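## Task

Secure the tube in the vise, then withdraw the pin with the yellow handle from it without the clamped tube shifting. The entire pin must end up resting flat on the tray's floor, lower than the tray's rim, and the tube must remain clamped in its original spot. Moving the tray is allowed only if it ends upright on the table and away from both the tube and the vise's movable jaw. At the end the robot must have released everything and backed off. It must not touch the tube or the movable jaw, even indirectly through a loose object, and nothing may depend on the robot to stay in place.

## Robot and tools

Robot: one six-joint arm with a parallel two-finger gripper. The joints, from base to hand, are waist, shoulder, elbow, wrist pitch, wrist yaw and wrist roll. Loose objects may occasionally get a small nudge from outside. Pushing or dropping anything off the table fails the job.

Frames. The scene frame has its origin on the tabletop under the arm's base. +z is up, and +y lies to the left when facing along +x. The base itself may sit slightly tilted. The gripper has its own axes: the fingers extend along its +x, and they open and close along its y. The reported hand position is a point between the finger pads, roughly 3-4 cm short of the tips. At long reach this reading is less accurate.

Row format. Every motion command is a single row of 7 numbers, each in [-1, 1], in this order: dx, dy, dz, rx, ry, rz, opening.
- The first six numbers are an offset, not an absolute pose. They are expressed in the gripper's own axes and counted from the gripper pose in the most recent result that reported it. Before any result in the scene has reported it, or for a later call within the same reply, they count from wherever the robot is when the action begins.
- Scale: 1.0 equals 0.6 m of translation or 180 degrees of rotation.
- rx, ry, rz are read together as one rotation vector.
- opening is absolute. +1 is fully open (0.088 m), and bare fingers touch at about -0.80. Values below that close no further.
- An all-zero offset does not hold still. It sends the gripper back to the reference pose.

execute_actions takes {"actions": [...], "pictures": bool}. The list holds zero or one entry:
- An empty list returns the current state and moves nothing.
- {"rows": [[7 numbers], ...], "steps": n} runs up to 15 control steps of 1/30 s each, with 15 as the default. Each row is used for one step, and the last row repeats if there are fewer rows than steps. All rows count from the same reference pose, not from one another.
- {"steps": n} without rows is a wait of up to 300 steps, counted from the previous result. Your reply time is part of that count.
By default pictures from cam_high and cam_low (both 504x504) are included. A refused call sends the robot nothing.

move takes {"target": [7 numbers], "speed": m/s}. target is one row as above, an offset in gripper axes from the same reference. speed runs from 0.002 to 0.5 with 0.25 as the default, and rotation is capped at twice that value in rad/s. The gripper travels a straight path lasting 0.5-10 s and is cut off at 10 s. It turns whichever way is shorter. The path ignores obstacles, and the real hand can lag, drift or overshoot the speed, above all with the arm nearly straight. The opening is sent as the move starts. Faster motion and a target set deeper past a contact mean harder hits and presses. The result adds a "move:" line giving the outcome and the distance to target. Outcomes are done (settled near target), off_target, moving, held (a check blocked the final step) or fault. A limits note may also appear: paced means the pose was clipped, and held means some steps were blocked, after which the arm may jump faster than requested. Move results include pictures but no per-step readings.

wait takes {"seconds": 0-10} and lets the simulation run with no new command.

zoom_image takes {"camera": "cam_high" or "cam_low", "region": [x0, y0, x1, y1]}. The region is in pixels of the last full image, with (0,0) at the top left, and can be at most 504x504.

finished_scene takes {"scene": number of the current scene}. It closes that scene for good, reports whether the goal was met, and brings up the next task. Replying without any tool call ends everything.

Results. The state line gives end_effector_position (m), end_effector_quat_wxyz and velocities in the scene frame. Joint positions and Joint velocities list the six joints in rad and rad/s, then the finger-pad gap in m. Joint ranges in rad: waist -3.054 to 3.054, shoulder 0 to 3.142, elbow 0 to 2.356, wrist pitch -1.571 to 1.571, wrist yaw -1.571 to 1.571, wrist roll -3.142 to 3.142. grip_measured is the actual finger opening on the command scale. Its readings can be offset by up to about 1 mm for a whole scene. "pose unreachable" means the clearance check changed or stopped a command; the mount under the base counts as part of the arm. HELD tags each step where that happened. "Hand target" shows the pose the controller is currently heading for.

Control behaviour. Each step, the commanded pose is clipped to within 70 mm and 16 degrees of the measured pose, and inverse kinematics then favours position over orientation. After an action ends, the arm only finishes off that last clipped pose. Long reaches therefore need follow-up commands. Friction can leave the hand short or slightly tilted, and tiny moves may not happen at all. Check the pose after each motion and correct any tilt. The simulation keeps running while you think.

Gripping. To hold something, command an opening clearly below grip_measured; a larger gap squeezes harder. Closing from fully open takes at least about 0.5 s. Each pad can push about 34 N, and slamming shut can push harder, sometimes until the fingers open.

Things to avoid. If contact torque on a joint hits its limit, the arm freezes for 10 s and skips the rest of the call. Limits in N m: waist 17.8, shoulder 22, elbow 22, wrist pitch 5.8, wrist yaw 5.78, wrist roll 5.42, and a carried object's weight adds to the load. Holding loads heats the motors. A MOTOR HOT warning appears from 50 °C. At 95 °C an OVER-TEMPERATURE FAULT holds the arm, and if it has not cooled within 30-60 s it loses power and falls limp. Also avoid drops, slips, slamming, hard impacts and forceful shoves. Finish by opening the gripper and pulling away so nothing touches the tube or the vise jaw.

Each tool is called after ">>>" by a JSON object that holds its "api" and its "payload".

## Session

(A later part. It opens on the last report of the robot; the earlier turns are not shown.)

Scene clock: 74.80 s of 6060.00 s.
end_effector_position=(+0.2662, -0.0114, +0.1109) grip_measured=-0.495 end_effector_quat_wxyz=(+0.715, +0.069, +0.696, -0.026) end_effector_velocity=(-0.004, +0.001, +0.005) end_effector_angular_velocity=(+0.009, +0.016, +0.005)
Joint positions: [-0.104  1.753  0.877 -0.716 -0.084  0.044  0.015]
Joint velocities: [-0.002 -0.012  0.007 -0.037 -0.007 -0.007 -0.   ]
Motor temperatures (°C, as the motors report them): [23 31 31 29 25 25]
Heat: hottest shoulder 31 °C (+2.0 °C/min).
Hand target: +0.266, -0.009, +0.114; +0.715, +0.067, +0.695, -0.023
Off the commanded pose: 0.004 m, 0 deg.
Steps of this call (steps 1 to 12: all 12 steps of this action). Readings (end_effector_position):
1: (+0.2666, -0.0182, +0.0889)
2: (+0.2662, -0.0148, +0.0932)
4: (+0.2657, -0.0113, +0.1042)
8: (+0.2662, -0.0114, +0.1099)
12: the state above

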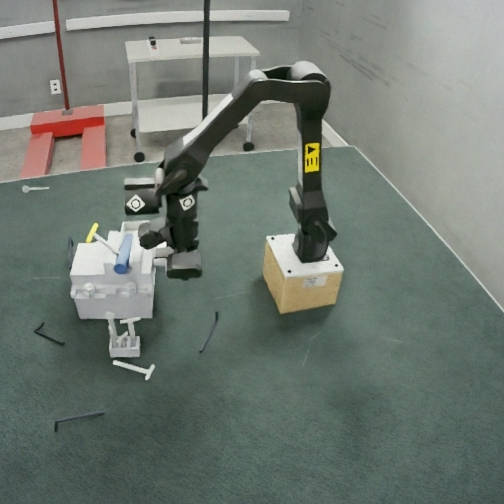

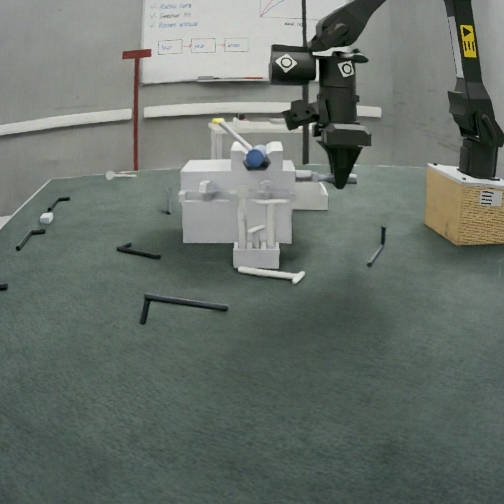

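Closing (289→282). Two more turns.

>>> {"api": "execute_actions", "payload": {"actions": [{"rows":[[-0.042,-0.02,0,0,0,0,-0.8]],"steps":10}], "pictures": false}}

>>> {"api": "execute_actions", "payload": {"actions": [{"rows":[[-0.02,-0.047,0,0,0,0,-0.8]],"steps":10}], "pictures": false}}

>>> {"api": "execute_actions", "payload": {"actions": [{"rows":[[0.02,-0.047,0,0,0,0,-0.8]],"steps":10}], "pictures": false}}

>>> {"api": "execute_actions", "payload": {"actions": [{"rows":[[0.046,-0.02,0,0,0,0,-0.8]],"steps":10}], "pictures": false}}

>>> {"api": "execute_actions", "payload": {"actions": [{"rows":[[0.046,0.018,0,0,0,0,-0.8]],"steps":10}], "pictures": false}}

>>> {"api": "execute_actions", "payload": {"actions": [{"rows":[[0.02,0.047,0,0,0,0,-0.8]],"steps":10}], "pictures": false}}

>>> {"api": "execute_actions", "payload": {"actions": [{"rows":[[-0.02,0.047,0,0,0,0,-0.8]],"steps":10}], "pictures": false}}

>>> {"api": "execute_actions", "payload": {"actions": [{"rows":[[-0.046,0.02,0,0,0,0,-0.8]],"steps":10}], "pictures": false}}

>>> {"api": "execute_actions", "payload": {"actions": [{"rows":[[-0.044,-0.02,0,0,0,0,-0.8]],"steps":10}], "pictures": false}}

>>> {"api": "execute_actions", "payload": {"actions": [{"rows":[[-0.02,-0.047,0,0,0,0,-0.8]],"steps":10}], "pictures": false}}

>>> {"api": "execute_actions", "payload": {"actions": [{"rows":[[0.02,-0.047,0,0,0,0,-0.8]],"steps":10}], "pictures": false}}

>>> {"api": "execute_actions", "payload": {"actions": [{"rows":[[0.046,-0.02,0,0,0,0,-0.8]],"steps":10}], "pictures": false}}

>>> {"api": "execute_actions", "payload": {"actions": [{"rows":[[0.046,0.018,0,0,0,0,-0.8]],"steps":10}], "pictures": false}}

>>> {"api": "execute_actions", "payload": {"actions": [{"rows":[[0.02,0.047,0,0,0,0,-0.8]],"steps":10}], "pictures": false}}

>>> {"api": "execute_actions", "payload": {"actions": [{"rows":[[-0.02,0.047,0,0,0,0,-0.8]],"steps":10}], "pictures": false}}

>>> {"api": "execute_actions", "payload": {"actions": [{"rows":[[-0.046,0.02,0,0,0,0,-0.8]],"steps":10}]}}

>>> {"api": "zoom_image", "payload": {"camera": "cam_low", "region": [170, 60, 370, 220]}}

Scene clock: 93.37 s of 6060.00 s.
end_effector_position=(+0.2641, -0.0226, +0.1320) grip_measured=-0.500 end_effector_quat_wxyz=(+0.713, +0.076, +0.696, -0.027) end_effector_velocity=(-0.001, -0.004, +0.006) end_effector_angular_velocity=(-0.007, -0.002, -0.005)
Joint positions: [-0.153  1.709  0.923 -0.814 -0.091  0.008  0.014]
Joint velocities: [-0.012 -0.017  0.007 -0.022  0.007 -0.007  0.   ]
Motor temperatures (°C, as the motors report them): [23 32 31 28 25 25]
Heat: hottest shoulder 32 °C (+0.0 °C/min).
Hand target: +0.264, -0.025, +0.135; +0.715, +0.068, +0.696, -0.026
Off the commanded pose: 0.004 m, 1 deg.
Steps of this call (steps 1 to 547: nothing new was sent; steps 548 to 557: all 10 steps of this action). Readings (end_effector_position):
548: (+0.2671, -0.0119, +0.1144)
549: (+0.2659, -0.0133, +0.1184)
551: (+0.2645, -0.0187, +0.1274)
555: (+0.2643, -0.0222, +0.1317)
557: the state above

Scene clock: 93.70 s of 6060.00 s.
end_effector_position=(+0.2600, -0.0477, +0.1405) grip_measured=-0.501 end_effector_quat_wxyz=(+0.714, +0.079, +0.696, -0.024) end_effector_velocity=(-0.000, +0.001, +0.001) end_effector_angular_velocity=(+0.022, -0.002, -0.014)
Joint positions: [-0.252  1.699  0.947 -0.857 -0.097 -0.092  0.014]
Joint velocities: [-0.007 -0.002  0.002 -0.007 -0.022  0.007 -0.   ]
Motor temperatures (°C, as the motors report them): [23 32 31 28 25 25]
Heat: hottest shoulder 32 °C (+0.0 °C/min).
Hand target: +0.260, -0.051, +0.142; +0.714, +0.076, +0.696, -0.028
Off the commanded pose: 0.004 m, 1 deg.
Steps of this call (steps 1 to 10: all 10 steps of this action). Readings (end_effector_position):
1: (+0.2643, -0.0238, +0.1332)
2: (+0.2631, -0.0278, +0.1352)
4: (+0.2611, -0.0390, +0.1394)
8: (+0.2601, -0.0475, +0.1405)
10: the state above

Scene clock: 94.03 s of 6060.00 s.
end_effector_position=(+0.2568, -0.0704, +0.1299) grip_measured=-0.501 end_effector_quat_wxyz=(+0.715, +0.083, +0.694, -0.021) end_effector_velocity=(-0.003, -0.001, -0.001) end_effector_angular_velocity=(+0.011, +0.007, +0.010)
Joint positions: [-0.341  1.731  0.934 -0.817 -0.104 -0.18   0.014]
Joint velocities: [-0.012  0.002 -0.002 -0.007 -0.007 -0.022 -0.   ]
Motor temperatures (°C, as the motors report them): [23 32 31 28 25 25]
Heat: hottest shoulder 32 °C (+0.0 °C/min).
Hand target: +0.256, -0.075, +0.127; +0.714, +0.079, +0.696, -0.024
Off the commanded pose: 0.006 m, 1 deg.
Steps of this call (steps 1 to 10: all 10 steps of this action). Readings (end_effector_position):
1: (+0.2596, -0.0487, +0.1398)
2: (+0.2588, -0.0538, +0.1390)
4: (+0.2577, -0.0651, +0.1349)
8: (+0.2568, -0.0704, +0.1300)
10: the state above

Scene clock: 94.37 s of 6060.00 s.
end_effector_position=(+0.2554, -0.0787, +0.1057) grip_measured=-0.503 end_effector_quat_wxyz=(+0.716, +0.085, +0.692, -0.022) end_effector_velocity=(-0.004, +0.002, -0.009) end_effector_angular_velocity=(+0.013, +0.014, -0.010)
Joint positions: [-0.371  1.789  0.887 -0.713 -0.104 -0.206  0.014]
Joint velocities: [-0.002  0.017 -0.022  0.022 -0.007  0.007  0.   ]
Motor temperatures (°C, as the motors report them): [23 32 31 28 25 25]
Heat: hottest shoulder 32 °C (+0.0 °C/min).
Hand target: +0.256, -0.080, +0.101; +0.715, +0.083, +0.693, -0.021
Off the commanded pose: 0.004 m, 0 deg.
Steps of this call (steps 1 to 10: all 10 steps of this action). Readings (end_effector_position):
1: (+0.2553, -0.0710, +0.1268)
2: (+0.2555, -0.0745, +0.1227)
4: (+0.2557, -0.0785, +0.1124)
8: (+0.2554, -0.0788, +0.1062)
10: the state above

Scene clock: 94.70 s of 6060.00 s.
end_effector_position=(+0.2572, -0.0682, +0.0834) grip_measured=-0.504 end_effector_quat_wxyz=(+0.717, +0.085, +0.691, -0.025) end_effector_velocity=(-0.002, +0.010, -0.005) end_effector_angular_velocity=(+0.041, +0.007, -0.009)
Joint positions: [-0.33   1.836  0.835 -0.605 -0.102 -0.16   0.014]
Joint velocities: [ 0.012  0.012 -0.012  0.007 -0.037  0.022 -0.   ]
Motor temperatures (°C, as the motors report them): [23 32 31 28 25 25]
Heat: hottest shoulder 32 °C (+0.0 °C/min).
Hand target: +0.258, -0.066, +0.079; +0.716, +0.084, +0.693, -0.022
Off the commanded pose: 0.005 m, 0 deg.
Steps of this call (steps 1 to 10: all 10 steps of this action). Readings (end_effector_position):
1: (+0.2544, -0.0782, +0.1025)
2: (+0.2554, -0.0772, +0.0981)
4: (+0.2568, -0.0726, +0.0889)
8: (+0.2571, -0.0687, +0.0839)
10: the state above

Scene clock: 95.03 s of 6060.00 s.
end_effector_position=(+0.2618, -0.0437, +0.0747) grip_measured=-0.505 end_effector_quat_wxyz=(+0.718, +0.083, +0.691, -0.031) end_effector_velocity=(-0.002, +0.006, -0.001) end_effector_angular_velocity=(+0.009, +0.011, +0.010)
Joint positions: [-0.231  1.849  0.808 -0.552 -0.095 -0.055  0.014]
Joint velocities: [ 0.017  0.002 -0.002 -0.007 -0.007  0.007  0.   ]
Motor temperatures (°C, as the motors report them): [23 32 31 28 25 25]
Heat: hottest shoulder 32 °C (+0.0 °C/min).
Hand target: +0.262, -0.039, +0.074; +0.717, +0.085, +0.692, -0.025
Off the commanded pose: 0.004 m, 1 deg.
Steps of this call (steps 1 to 10: all 10 steps of this action). Readings (end_effector_position):
1: (+0.2570, -0.0671, +0.0823)
2: (+0.2583, -0.0637, +0.0806)
4: (+0.2602, -0.0543, +0.0765)
8: (+0.2617, -0.0448, +0.0748)
10: the state above

Scene clock: 95.37 s of 6060.00 s.
end_effector_position=(+0.2650, -0.0195, +0.0857) grip_measured=-0.505 end_effector_quat_wxyz=(+0.716, +0.082, +0.693, -0.033) end_effector_velocity=(-0.002, +0.001, +0.001) end_effector_angular_velocity=(-0.007, +0.004, -0.000)
Joint positions: [-0.138  1.814  0.824 -0.599 -0.092  0.039  0.014]
Joint velocities: [ 0.007 -0.007 -0.002 -0.007  0.007  0.007 -0.   ]
Motor temperatures (°C, as the motors report them): [23 32 31 28 25 25]
Heat: hottest shoulder 32 °C (+0.0 °C/min).
Hand target: +0.266, -0.017, +0.089; +0.718, +0.083, +0.691, -0.031
Off the commanded pose: 0.004 m, 0 deg.
Steps of this call (steps 1 to 10: all 10 steps of this action). Readings (end_effector_position):
1: (+0.2624, -0.0425, +0.0755)
2: (+0.2630, -0.0373, +0.0761)
4: (+0.2639, -0.0251, +0.0802)
8: (+0.2648, -0.0195, +0.0855)
10: the state above

Scene clock: 95.70 s of 6060.00 s.
end_effector_position=(+0.2659, -0.0114, +0.1104) grip_measured=-0.505 end_effector_quat_wxyz=(+0.715, +0.080, +0.694, -0.034) end_effector_velocity=(-0.002, +0.000, +0.010) end_effector_angular_velocity=(-0.007, +0.008, +0.009)
Joint positions: [-0.107  1.751  0.872 -0.709 -0.089  0.069  0.014]
Joint velocities: [ 0.002 -0.027  0.017 -0.051  0.007 -0.007 -0.   ]
Motor temperatures (°C, as the motors report them): [23 32 31 28 25 25]
Heat: hottest shoulder 32 °C (+0.0 °C/min).
Hand target: +0.266, -0.009, +0.114; +0.716, +0.082, +0.693, -0.033
Off the commanded pose: 0.004 m, 0 deg.
Steps of this call (steps 1 to 10: all 10 steps of this action). Readings (end_effector_position):
1: (+0.2666, -0.0186, +0.0888)
2: (+0.2660, -0.0150, +0.0932)
4: (+0.2655, -0.0115, +0.1041)
8: (+0.2660, -0.0114, +0.1098)
10: the state above

Scene clock: 96.03 s of 6060.00 s.
end_effector_position=(+0.2638, -0.0228, +0.1325) grip_measured=-0.505 end_effector_quat_wxyz=(+0.714, +0.081, +0.694, -0.032) end_effector_velocity=(-0.004, -0.006, +0.006) end_effector_angular_velocity=(-0.006, +0.010, +0.014)
Joint positions: [-0.154  1.704  0.919 -0.81  -0.092  0.021  0.014]
Joint velocities: [-0.022 -0.012  0.012 -0.037  0.007 -0.037 -0.   ]
Motor temperatures (°C, as the motors report them): [23 32 31 28 25 25]
Heat: hottest shoulder 32 °C (+0.0 °C/min).
Hand target: +0.263, -0.025, +0.136; +0.715, +0.080, +0.694, -0.034
Off the commanded pose: 0.004 m, 0 deg.
Steps of this call (steps 1 to 10: all 10 steps of this action). Readings (end_effector_position):
1: (+0.2668, -0.0119, +0.1136)
2: (+0.2657, -0.0133, +0.1181)
4: (+0.2641, -0.0187, +0.1277)
8: (+0.2639, -0.0223, +0.1321)
10: the state above

Scene clock: 96.37 s of 6060.00 s.
end_effector_position=(+0.2595, -0.0477, +0.1408) grip_measured=-0.505 end_effector_quat_wxyz=(+0.715, +0.084, +0.694, -0.028) end_effector_velocity=(-0.005, +0.003, +0.000) end_effector_angular_velocity=(+0.026, +0.014, +0.015)
Joint positions: [-0.254  1.694  0.943 -0.854 -0.099 -0.08   0.014]
Joint velocities: [-0.007 -0.002 -0.002 -0.022 -0.022 -0.022 -0.   ]
Motor temperatures (°C, as the motors report them): [23 32 31 28 25 25]
Heat: hottest shoulder 32 °C (+0.0 °C/min).
Hand target: +0.259, -0.052, +0.143; +0.715, +0.081, +0.694, -0.032
Off the commanded pose: 0.004 m, 1 deg.
Steps of this call (steps 1 to 10: all 10 steps of this action). Readings (end_effector_position):
1: (+0.2637, -0.0240, +0.1336)
2: (+0.2626, -0.0281, +0.1356)
4: (+0.2606, -0.0392, +0.1397)
8: (+0.2596, -0.0474, +0.1408)
10: the state above

Scene clock: 96.70 s of 6060.00 s.
end_effector_position=(+0.2564, -0.0699, +0.1306) grip_measured=-0.505 end_effector_quat_wxyz=(+0.717, +0.088, +0.691, -0.024) end_effector_velocity=(-0.002, -0.002, -0.002) end_effector_angular_velocity=(+0.007, -0.002, +0.010)
Joint positions: [-0.342  1.724  0.928 -0.813 -0.108 -0.169  0.014]
Joint velocities: [-0.012  0.002 -0.007  0.007 -0.007 -0.022  0.   ]
Motor temperatures (°C, as the motors report them): [23 32 31 28 25 25]
Heat: hottest shoulder 32 °C (+0.0 °C/min).
Hand target: +0.255, -0.075, +0.127; +0.715, +0.084, +0.694, -0.028
Off the commanded pose: 0.006 m, 1 deg.
Steps of this call (steps 1 to 10: all 10 steps of this action). Readings (end_effector_position):
1: (+0.2593, -0.0486, +0.1402)
2: (+0.2585, -0.0534, +0.1394)
4: (+0.2573, -0.0645, +0.1354)
8: (+0.2564, -0.0698, +0.1308)
10: the state above

Scene clock: 97.03 s of 6060.00 s.
end_effector_position=(+0.2549, -0.0788, +0.1071) grip_measured=-0.505 end_effector_quat_wxyz=(+0.718, +0.087, +0.690, -0.025) end_effector_velocity=(+0.001, +0.004, -0.009) end_effector_angular_velocity=(+0.020, -0.007, +0.025)
Joint positions: [-0.373  1.779  0.882 -0.711 -0.105 -0.199  0.014]
Joint velocities: [ 0.002  0.022 -0.017  0.037 -0.022 -0.022  0.   ]
Motor temperatures (°C, as the motors report them): [23 32 31 28 25 25]
Heat: hottest shoulder 32 °C (+0.0 °C/min).
Hand target: +0.255, -0.080, +0.102; +0.717, +0.088, +0.691, -0.024
Off the commanded pose: 0.005 m, 0 deg.
Steps of this call (steps 1 to 10: all 10 steps of this action). Readings (end_effector_position):
1: (+0.2550, -0.0706, +0.1275)
2: (+0.2551, -0.0740, +0.1235)
4: (+0.2552, -0.0783, +0.1136)
8: (+0.2549, -0.0788, +0.1076)
10: the state above

Scene clock: 97.37 s of 6060.00 s.
end_effector_position=(+0.2564, -0.0704, +0.0858) grip_measured=-0.505 end_effector_quat_wxyz=(+0.719, +0.083, +0.689, -0.031) end_effector_velocity=(-0.002, +0.005, -0.006) end_effector_angular_velocity=(+0.008, +0.004, +0.020)
Joint positions: [-0.334  1.823  0.831 -0.606 -0.094 -0.158  0.014]
Joint velocities: [ 0.012  0.012 -0.017  0.022 -0.007 -0.007  0.   ]
Motor temperatures (°C, as the motors report them): [23 31 31 28 25 25]
Heat: hottest shoulder 31 °C (-1.0 °C/min).
Hand target: +0.257, -0.066, +0.081; +0.718, +0.087, +0.690, -0.025
Off the commanded pose: 0.007 m, 1 deg.
Steps of this call (steps 1 to 10: all 10 steps of this action). Readings (end_effector_position):
1: (+0.2539, -0.0781, +0.1041)
2: (+0.2549, -0.0775, +0.0998)
4: (+0.2560, -0.0737, +0.0909)
8: (+0.2563, -0.0708, +0.0864)
10: the state above

Scene clock: 97.70 s of 6060.00 s.
end_effector_position=(+0.2595, -0.0557, +0.0772) grip_measured=-0.505 end_effector_quat_wxyz=(+0.719, +0.067, +0.690, -0.048) end_effector_velocity=(-0.003, +0.010, -0.002) end_effector_angular_velocity=(+0.024, +0.012, +0.030)
Joint positions: [-0.252  1.836  0.805 -0.554 -0.05  -0.075  0.014]
Joint velocities: [ 0.022  0.002 -0.007 -0.007 -0.022 -0.007 -0.   ]
Motor temperatures (°C, as the motors report them): [23 31 31 28 25 25]
Heat: hottest shoulder 31 °C (-1.0 °C/min).
Hand target: +0.261, -0.042, +0.076; +0.719, +0.083, +0.690, -0.030
Off the commanded pose: 0.014 m, 3 deg.
Steps of this call (steps 1 to 10: all 10 steps of this action). Readings (end_effector_position):
1: (+0.2561, -0.0693, +0.0848)
2: (+0.2572, -0.0666, +0.0831)
4: (+0.2587, -0.0605, +0.0795)
8: (+0.2593, -0.0563, +0.0774)
10: the state above

Scene clock: 98.03 s of 6060.00 s.
end_effector_position=(+0.2618, -0.0486, +0.0780) grip_measured=-0.503 end_effector_quat_wxyz=(+0.718, +0.045, +0.691, -0.074) end_effector_velocity=(-0.002, +0.011, -0.001) end_effector_angular_velocity=(+0.011, +0.020, -0.000)
Joint positions: [-0.186  1.832  0.806 -0.553  0.017 -0.004  0.014]
Joint velocities: [ 0.037  0.002  0.002 -0.022 -0.007  0.037  0.   ]
Motor temperatures (°C, as the motors report them): [23 32 31 28 25 25]
Heat: hottest shoulder 32 °C (+0.0 °C/min).
Hand target: +0.263, -0.029, +0.089; +0.719, +0.067, +0.690, -0.048
Off the commanded pose: 0.024 m, 4 deg.
Steps of this call (steps 1 to 10: all 10 steps of this action). Readings (end_effector_position):
1: (+0.2596, -0.0553, +0.0777)
2: (+0.2601, -0.0545, +0.0780)
4: (+0.2610, -0.0517, +0.0781)
8: (+0.2616, -0.0493, +0.0780)
10: the state above

Scene clock: 98.37 s of 6060.00 s.
end_effector_position=(+0.2622, -0.0472, +0.0816) grip_measured=-0.502 end_effector_quat_wxyz=(+0.712, +0.040, +0.696, -0.087) end_effector_velocity=(+0.002, +0.002, +0.002) end_effector_angular_velocity=(+0.007, -0.003, +0.010)
Joint positions: [-0.164  1.832  0.825 -0.587  0.046  0.028  0.014]
Joint velocities: [ 0.002 -0.002  0.007 -0.007 -0.007 -0.007 -0.   ]
Motor temperatures (°C, as the motors report them): [23 32 31 28 25 25]
Heat: hottest shoulder 32 °C (+0.0 °C/min).
Hand target: +0.263, -0.036, +0.103; +0.718, +0.045, +0.691, -0.073
Off the commanded pose: 0.026 m, 2 deg.
Steps of this call (steps 1 to 10: all 10 steps of this action). Readings (end_effector_position):
1: (+0.2621, -0.0483, +0.0789)
2: (+0.2628, -0.0481, +0.0800)
4: (+0.2632, -0.0478, +0.0807)
8: (+0.2623, -0.0472, +0.0816)
10: the state above

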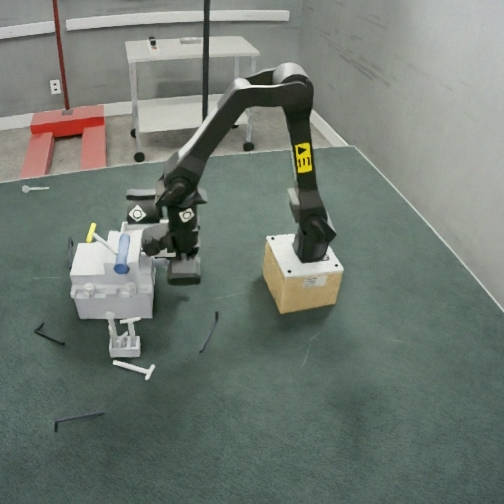

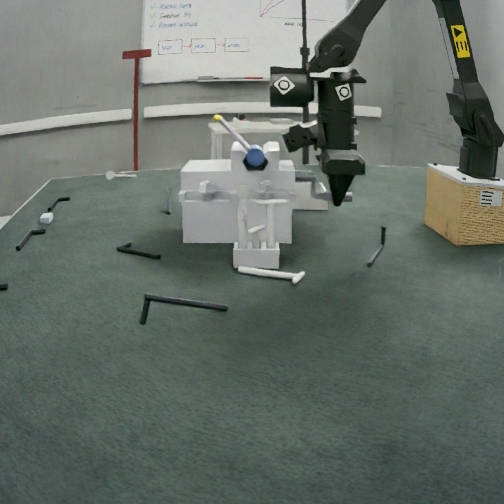

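Region (170, 60, 370, 220) of cam_low's 504x504 image, scaled by 2.520, with more detail than that image has; it fills the top 403 rows of this view, and the rest is white.

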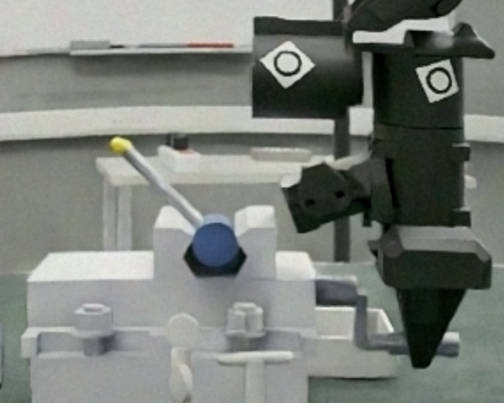

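>>> {"api": "execute_actions", "payload": {"actions": [{"rows":[[-0.01,-0.04,0,0,0,0,-0.8]],"steps":12}], "pictures": false}}

>>> {"api": "execute_actions", "payload": {"actions": [{"rows":[[-0.046,-0.018,0,0,0,0,-0.8]],"steps":12}], "pictures": false}}

>>> {"api": "execute_actions", "payload": {"actions": [{"rows":[[-0.046,0.018,0,0,0,0,-0.8]],"steps":12}], "pictures": false}}

>>> {"api": "execute_actions", "payload": {"actions": [{"rows":[[-0.02,0.047,0,0,0,0,-0.8]],"steps":12}], "pictures": false}}

>>> {"api": "move", "payload": {"target": [0,0,0,0,0,0,0.3]}}

>>> {"api": "move", "payload": {"target": [-0.15,0,0,0,0,0,-0.8]}}

>>> {"api": "move", "payload": {"target": [0,0.02,0.37,0,0,0,-0.8]}}

>>> {"api": "move", "payload": {"target": [0.07,0,0,0,0,0,-0.8], "speed": 0.1}}

>>> {"api": "zoom_image", "payload": {"camera": "cam_low", "region": [140, 60, 340, 220]}}

>>> {"api": "zoom_image", "payload": {"camera": "cam_high", "region": [20, 160, 200, 300]}}

Scene clock: 115.17 s of 6060.00 s.
end_effector_position=(+0.2553, -0.0650, +0.0863) grip_measured=-0.503 end_effector_quat_wxyz=(+0.706, +0.043, +0.702, -0.081) end_effector_velocity=(-0.005, -0.001, +0.001) end_effector_angular_velocity=(+0.012, +0.016, +0.010)
Joint positions: [-0.241  1.819  0.833 -0.621  0.036 -0.054  0.014]
Joint velocities: [-0.012 -0.007 -0.002 -0.022 -0.007 -0.022 -0.   ]
Motor temperatures (°C, as the motors report them): [23 43 32 46 25 25]
Heat: hottest wrist pitch 46 °C (+14.2 °C/min).
Hand target: +0.258, -0.070, +0.089; +0.712, +0.039, +0.696, -0.087
Off the commanded pose: 0.007 m, 1 deg.
Steps of this call (steps 1 to 492: nothing new was sent; steps 493 to 504: all 12 steps of this action). Readings (end_effector_position):
493: (+0.2604, -0.0477, +0.0804)
494: (+0.2586, -0.0519, +0.0801)
496: (+0.2557, -0.0616, +0.0833)
500: (+0.2553, -0.0650, +0.0863)
504: the state above

Scene clock: 115.57 s of 6060.00 s.
end_effector_position=(+0.2533, -0.0744, +0.1115) grip_measured=-0.503 end_effector_quat_wxyz=(+0.705, +0.039, +0.703, -0.082) end_effector_velocity=(-0.000, +0.001, +0.006) end_effector_angular_velocity=(+0.007, -0.004, +0.005)
Joint positions: [-0.275  1.759  0.883 -0.732  0.044 -0.089  0.014]
Joint velocities: [-0.002 -0.017  0.007 -0.022 -0.007 -0.007 -0.   ]
Motor temperatures (°C, as the motors report them): [23 43 32 46 25 25]
Heat: hottest wrist pitch 46 °C (+14.1 °C/min).
Hand target: +0.254, -0.074, +0.115; +0.706, +0.042, +0.702, -0.081
Off the commanded pose: 0.003 m, 0 deg.
Steps of this call (steps 1 to 12: all 12 steps of this action). Readings (end_effector_position):
1: (+0.2566, -0.0663, +0.0894)
2: (+0.2550, -0.0697, +0.0932)
4: (+0.2531, -0.0740, +0.1039)
8: (+0.2534, -0.0744, +0.1104)
12: the state above

Scene clock: 115.97 s of 6060.00 s.
end_effector_position=(+0.2551, -0.0631, +0.1348) grip_measured=-0.503 end_effector_quat_wxyz=(+0.704, +0.039, +0.705, -0.082) end_effector_velocity=(-0.004, +0.004, +0.003) end_effector_angular_velocity=(+0.012, +0.021, +0.014)
Joint positions: [-0.233  1.709  0.934 -0.839  0.044 -0.048  0.014]
Joint velocities: [ 0.007 -0.007  0.007 -0.037 -0.007 -0.007 -0.   ]
Motor temperatures (°C, as the motors report them): [23 43 32 46 25 25]
Heat: hottest wrist pitch 46 °C (+14.0 °C/min).
Hand target: +0.256, -0.062, +0.138; +0.705, +0.039, +0.703, -0.082
Off the commanded pose: 0.004 m, 0 deg.
Steps of this call (steps 1 to 12: all 12 steps of this action). Readings (end_effector_position):
1: (+0.2543, -0.0744, +0.1147)
2: (+0.2537, -0.0729, +0.1193)
4: (+0.2541, -0.0673, +0.1295)
8: (+0.2550, -0.0637, +0.1340)
12: the state above

Scene clock: 116.37 s of 6060.00 s.
end_effector_position=(+0.2591, -0.0378, +0.1427) grip_measured=-0.503 end_effector_quat_wxyz=(+0.702, +0.036, +0.706, -0.086) end_effector_velocity=(-0.002, +0.001, -0.000) end_effector_angular_velocity=(+0.008, +0.007, +0.005)
Joint positions: [-0.134  1.696  0.957 -0.883  0.048  0.052  0.014]
Joint velocities: [-0.002 -0.002 -0.002 -0.007 -0.007 -0.007  0.   ]
Motor temperatures (°C, as the motors report them): [23 43 32 46 25 25]
Heat: hottest wrist pitch 46 °C (+14.1 °C/min).
Hand target: +0.260, -0.034, +0.145; +0.703, +0.039, +0.705, -0.082
Off the commanded pose: 0.004 m, 1 deg.
Steps of this call (steps 1 to 12: all 12 steps of this action). Readings (end_effector_position):
1: (+0.2555, -0.0620, +0.1357)
2: (+0.2556, -0.0578, +0.1376)
4: (+0.2573, -0.0467, +0.1418)
8: (+0.2590, -0.0383, +0.1427)
12: the state above

Scene clock: 117.20 s of 6060.00 s.
end_effector_position=(+0.2591, -0.0375, +0.1428) grip_measured=+0.299 end_effector_quat_wxyz=(+0.702, +0.037, +0.706, -0.085) end_effector_velocity=(-0.006, -0.003, +0.000) end_effector_angular_velocity=(-0.019, +0.023, -0.025)
Joint positions: [-0.133  1.696  0.958 -0.884  0.047  0.053  0.054]
Joint velocities: [-0.002 -0.002 -0.002 -0.022  0.022  0.022  0.   ]
Motor temperatures (°C, as the motors report them): [23 43 32 45 25 25]
Heat: hottest wrist pitch 45 °C (+13.2 °C/min).
Hand target: +0.259, -0.038, +0.143; +0.702, +0.036, +0.706, -0.086
Off the commanded pose: 0.000 m, 0 deg.
move: done

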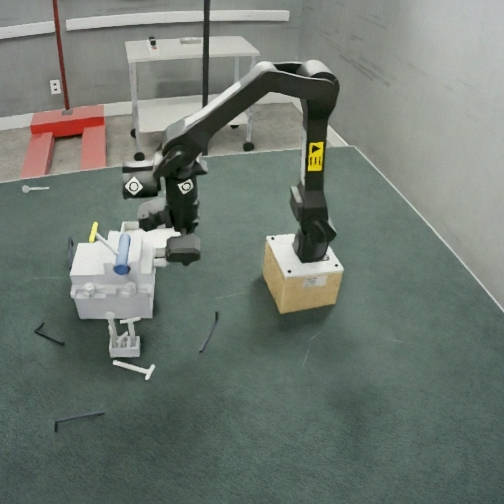

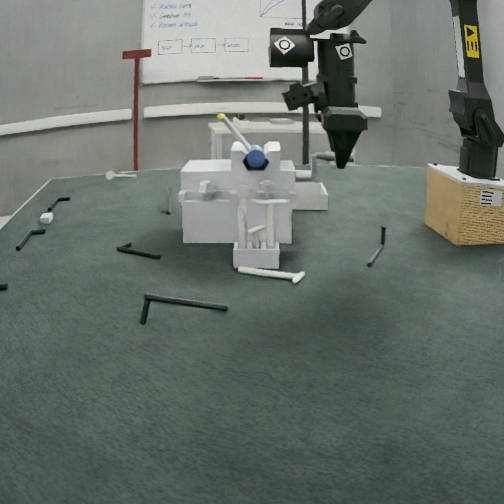

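Scene clock: 118.07 s of 6060.00 s.
end_effector_position=(+0.2592, -0.0317, +0.2304) grip_measured=-0.800 end_effector_quat_wxyz=(+0.700, +0.036, +0.708, -0.086) end_effector_velocity=(-0.001, -0.003, +0.001) end_effector_angular_velocity=(-0.007, +0.003, +0.000)
Joint positions: [-0.119  1.608  1.229 -1.251  0.047  0.067  0.   ]
Joint velocities: [-0.007 -0.002  0.002 -0.007  0.007 -0.007  0.   ]
Motor temperatures (°C, as the motors report them): [23 43 32 45 25 25]
Heat: hottest wrist pitch 45 °C (+13.2 °C/min).
Hand target: +0.261, -0.031, +0.233; +0.702, +0.036, +0.706, -0.085
Off the commanded pose: 0.002 m, 0 deg.
move: done

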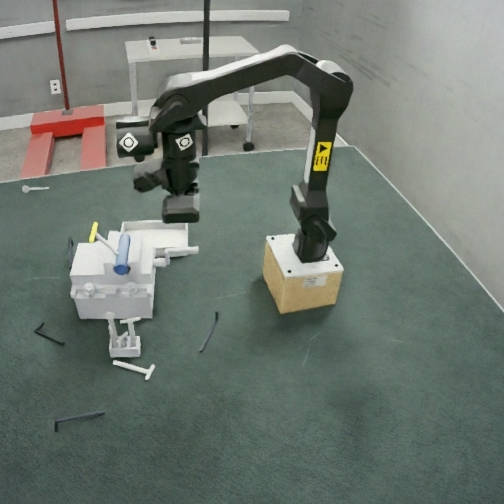

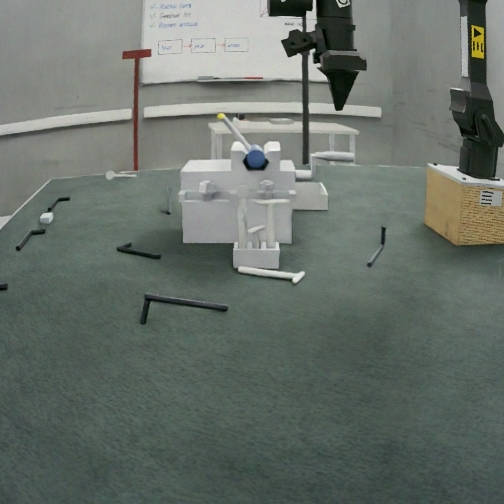

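Scene clock: 119.47 s of 6060.00 s.
end_effector_position=(+0.4768, -0.0573, +0.2320) grip_measured=-0.800 end_effector_quat_wxyz=(+0.751, +0.033, +0.654, -0.085) end_effector_velocity=(-0.002, +0.002, -0.002) end_effector_angular_velocity=(+0.007, +0.012, +0.010)
Joint positions: [-0.124  2.416  2.353 -1.416  0.047  0.054  0.   ]
Joint velocities: [ 0.002  0.002 -0.002 -0.007 -0.007 -0.007  0.   ]
Motor temperatures (°C, as the motors report them): [23 42 32 44 25 25]
Heat: hottest wrist pitch 44 °C (+13.1 °C/min).
Hand target: +0.479, -0.060, +0.226; +0.748, +0.032, +0.657, -0.085
Off the commanded pose: 0.005 m, 9 deg.
joint sent to its limit — the command would take joint 3 (elbow) past its upper limit, so that joint was sent only as far as its limit.
move: off_target

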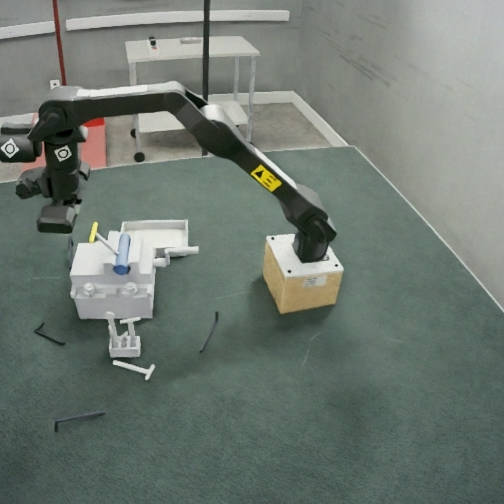

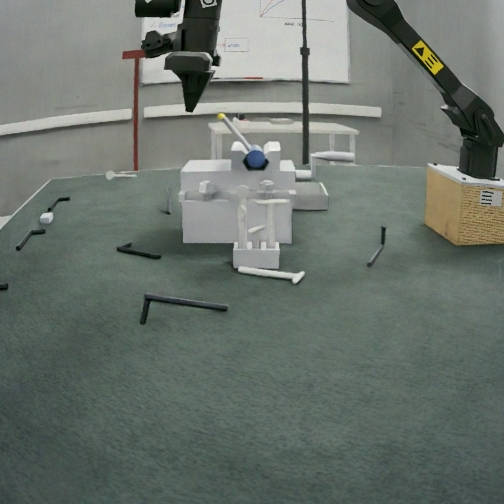

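Scene clock: 120.27 s of 6060.00 s.
end_effector_position=(+0.4841, -0.0597, +0.1934) grip_measured=-0.800 end_effector_quat_wxyz=(+0.754, +0.033, +0.651, -0.085) end_effector_velocity=(+0.002, -0.000, +0.002) end_effector_angular_velocity=(+0.005, -0.012, +0.006)
Joint positions: [-0.126  2.415  2.195 -1.25   0.047  0.053  0.   ]
Joint velocities: [-0.002 -0.002  0.002  0.007 -0.007 -0.007  0.   ]
Motor temperatures (°C, as the motors report them): [23 42 32 44 25 25]
Heat: hottest wrist pitch 44 °C (+13.2 °C/min).
Hand target: +0.482, -0.061, +0.190; +0.751, +0.033, +0.654, -0.085
Off the commanded pose: 0.004 m, 0 deg.
move: done

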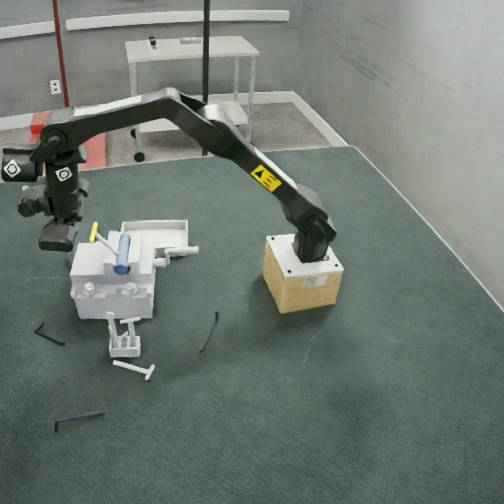

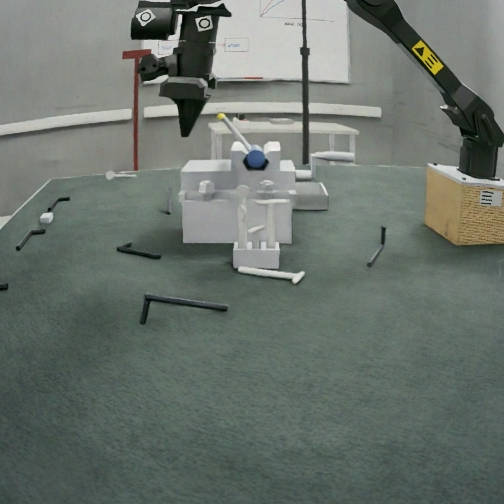

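Region (140, 60, 340, 220) of cam_low's 504x504 image, scaled by 2.520, with more detail than that image has; it fills the top 403 rows of this view, and the rest is white.

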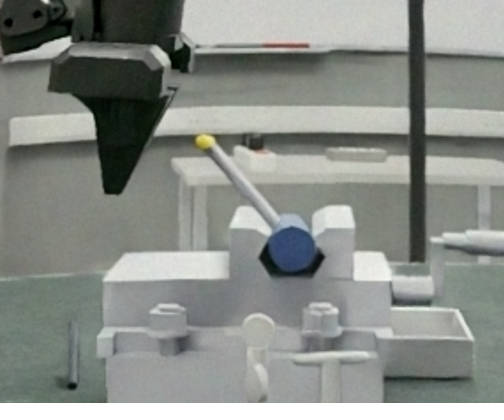

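Region (20, 160, 200, 300) of cam_high's 504x504 image, scaled by 2.800, with more detail than that image has.

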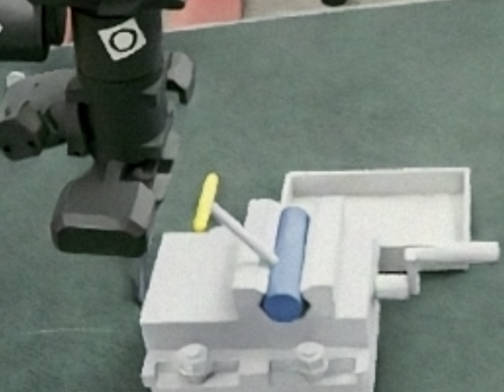

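>>> {"api": "move", "payload": {"target": [-0.06,-0.025,-0.14,0,0,0,-0.8], "speed": 0.05}}

>>> {"api": "zoom_image", "payload": {"camera": "cam_low", "region": [140, 60, 340, 220]}}

Scene clock: 126.27 s of 6060.00 s.
end_effector_position=(+0.3986, -0.0565, +0.2189) grip_measured=-0.800 end_effector_quat_wxyz=(+0.756, +0.032, +0.649, -0.086) end_effector_velocity=(-0.008, +0.001, -0.003) end_effector_angular_velocity=(+0.010, +0.031, +0.005)
Joint positions: [-0.143  2.016  1.663 -1.11   0.047  0.036  0.   ]
Joint velocities: [-0.002 -0.002 -0.012 -0.022 -0.007 -0.007  0.   ]
Motor temperatures (°C, as the motors report them): [23 43 32 42 25 25]
Heat: hottest shoulder 43 °C (+12.1 °C/min).
Hand target: +0.395, -0.057, +0.218; +0.754, +0.033, +0.651, -0.085
Off the commanded pose: 0.005 m, 0 deg.
move: done

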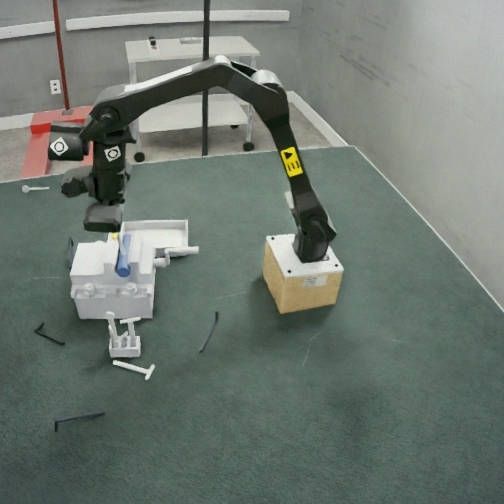

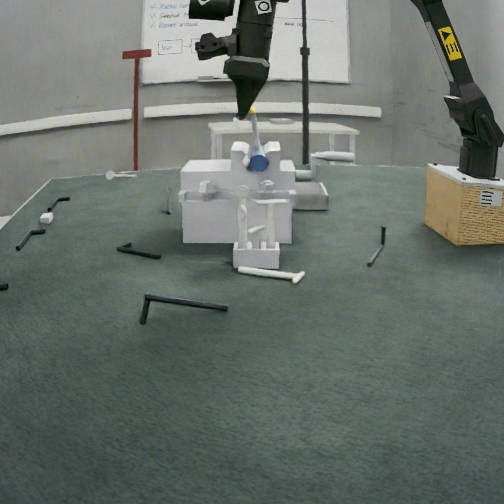

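Region (140, 60, 340, 220) of cam_low's 504x504 image, scaled by 2.520, with more detail than that image has; it fills the top 403 rows of this view, and the rest is white.

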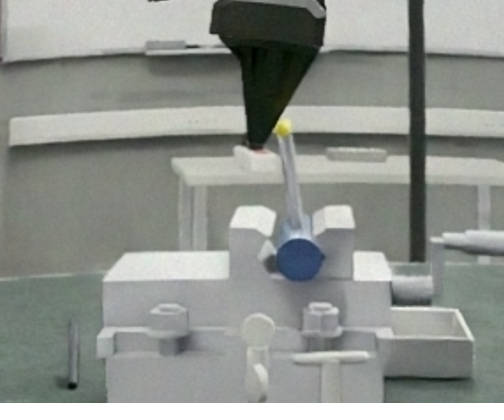

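>>> {"api": "move", "payload": {"target": [0,0,-0.03,0,0,0,-0.8], "speed": 0.04}}

>>> {"api": "move", "payload": {"target": [-0.08,0,0.02,0,0,0,-0.8]}}

>>> {"api": "move", "payload": {"target": [-0.03,-0.005,-0.215,0,0.045,0,0.5]}}

Scene clock: 131.93 s of 6060.00 s.
end_effector_position=(+0.3840, -0.0547, +0.2166) grip_measured=-0.800 end_effector_quat_wxyz=(+0.756, +0.032, +0.648, -0.086) end_effector_velocity=(+0.000, +0.004, +0.001) end_effector_angular_velocity=(+0.019, -0.009, +0.013)
Joint positions: [-0.143  1.957  1.572 -1.076  0.047  0.036  0.   ]
Joint velocities: [ 0.002 -0.007 -0.007  0.007 -0.022 -0.007  0.   ]
Motor temperatures (°C, as the motors report them): [23 43 32 40 25 25]
Heat: hottest shoulder 43 °C (+12.0 °C/min).
Hand target: +0.381, -0.054, +0.216; +0.756, +0.032, +0.649, -0.086
Off the commanded pose: 0.003 m, 0 deg.
move: done

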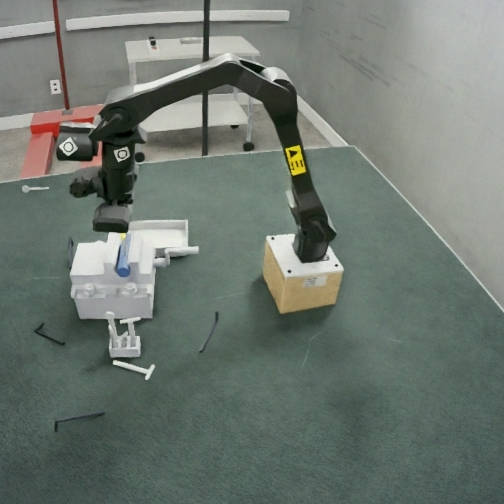

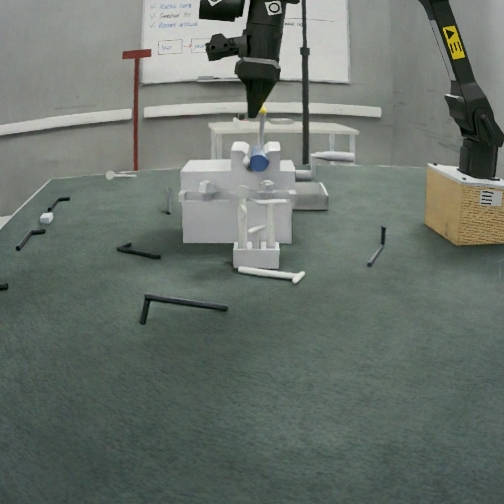

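Scene clock: 132.83 s of 6060.00 s.
end_effector_position=(+0.3868, -0.0532, +0.2685) grip_measured=-0.800 end_effector_quat_wxyz=(+0.759, +0.032, +0.645, -0.086) end_effector_velocity=(-0.002, +0.000, +0.003) end_effector_angular_velocity=(+0.006, -0.003, +0.006)
Joint positions: [-0.141  1.963  1.785 -1.277  0.047  0.038  0.   ]
Joint velocities: [-0.002 -0.007  0.002 -0.007 -0.007 -0.007  0.   ]
Motor temperatures (°C, as the motors report them): [23 43 32 40 24 25]
Heat: hottest shoulder 43 °C (+12.0 °C/min).
Hand target: +0.389, -0.052, +0.266; +0.756, +0.032, +0.648, -0.086
Off the commanded pose: 0.003 m, 0 deg.
move: done

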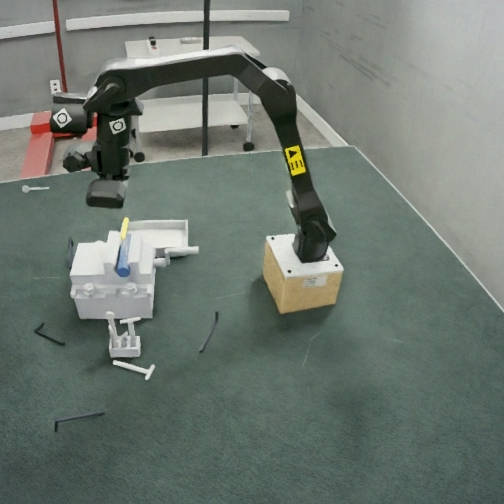

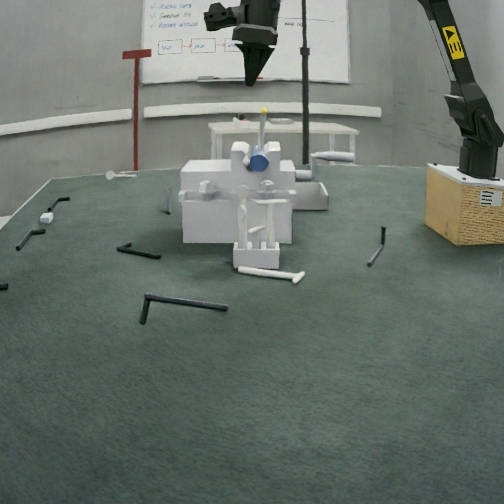

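Scene clock: 133.83 s of 6060.00 s.
end_effector_position=(+0.2615, -0.0346, +0.2677) grip_measured=+0.500 end_effector_quat_wxyz=(+0.714, +0.038, +0.694, -0.084) end_effector_velocity=(+0.001, +0.000, +0.001) end_effector_angular_velocity=(+0.006, -0.014, -0.009)
Joint positions: [-0.135  1.583  1.352 -1.358  0.043  0.052  0.063]
Joint velocities: [-0.002 -0.007 -0.002  0.007 -0.007  0.007 -0.   ]
Motor temperatures (°C, as the motors report them): [23 43 32 40 24 25]
Heat: hottest shoulder 43 °C (+12.0 °C/min).
Hand target: +0.258, -0.033, +0.266; +0.711, +0.039, +0.697, -0.083
Off the commanded pose: 0.004 m, 0 deg.
move: done

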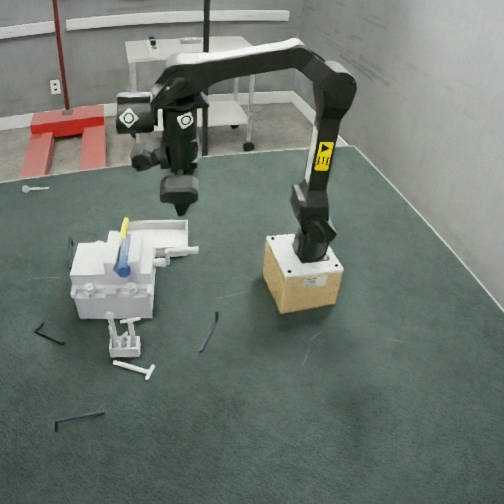

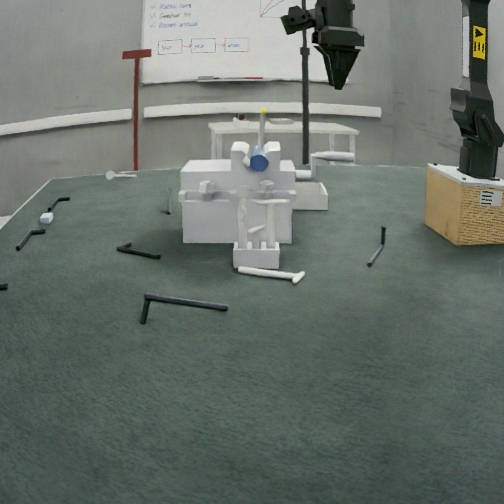

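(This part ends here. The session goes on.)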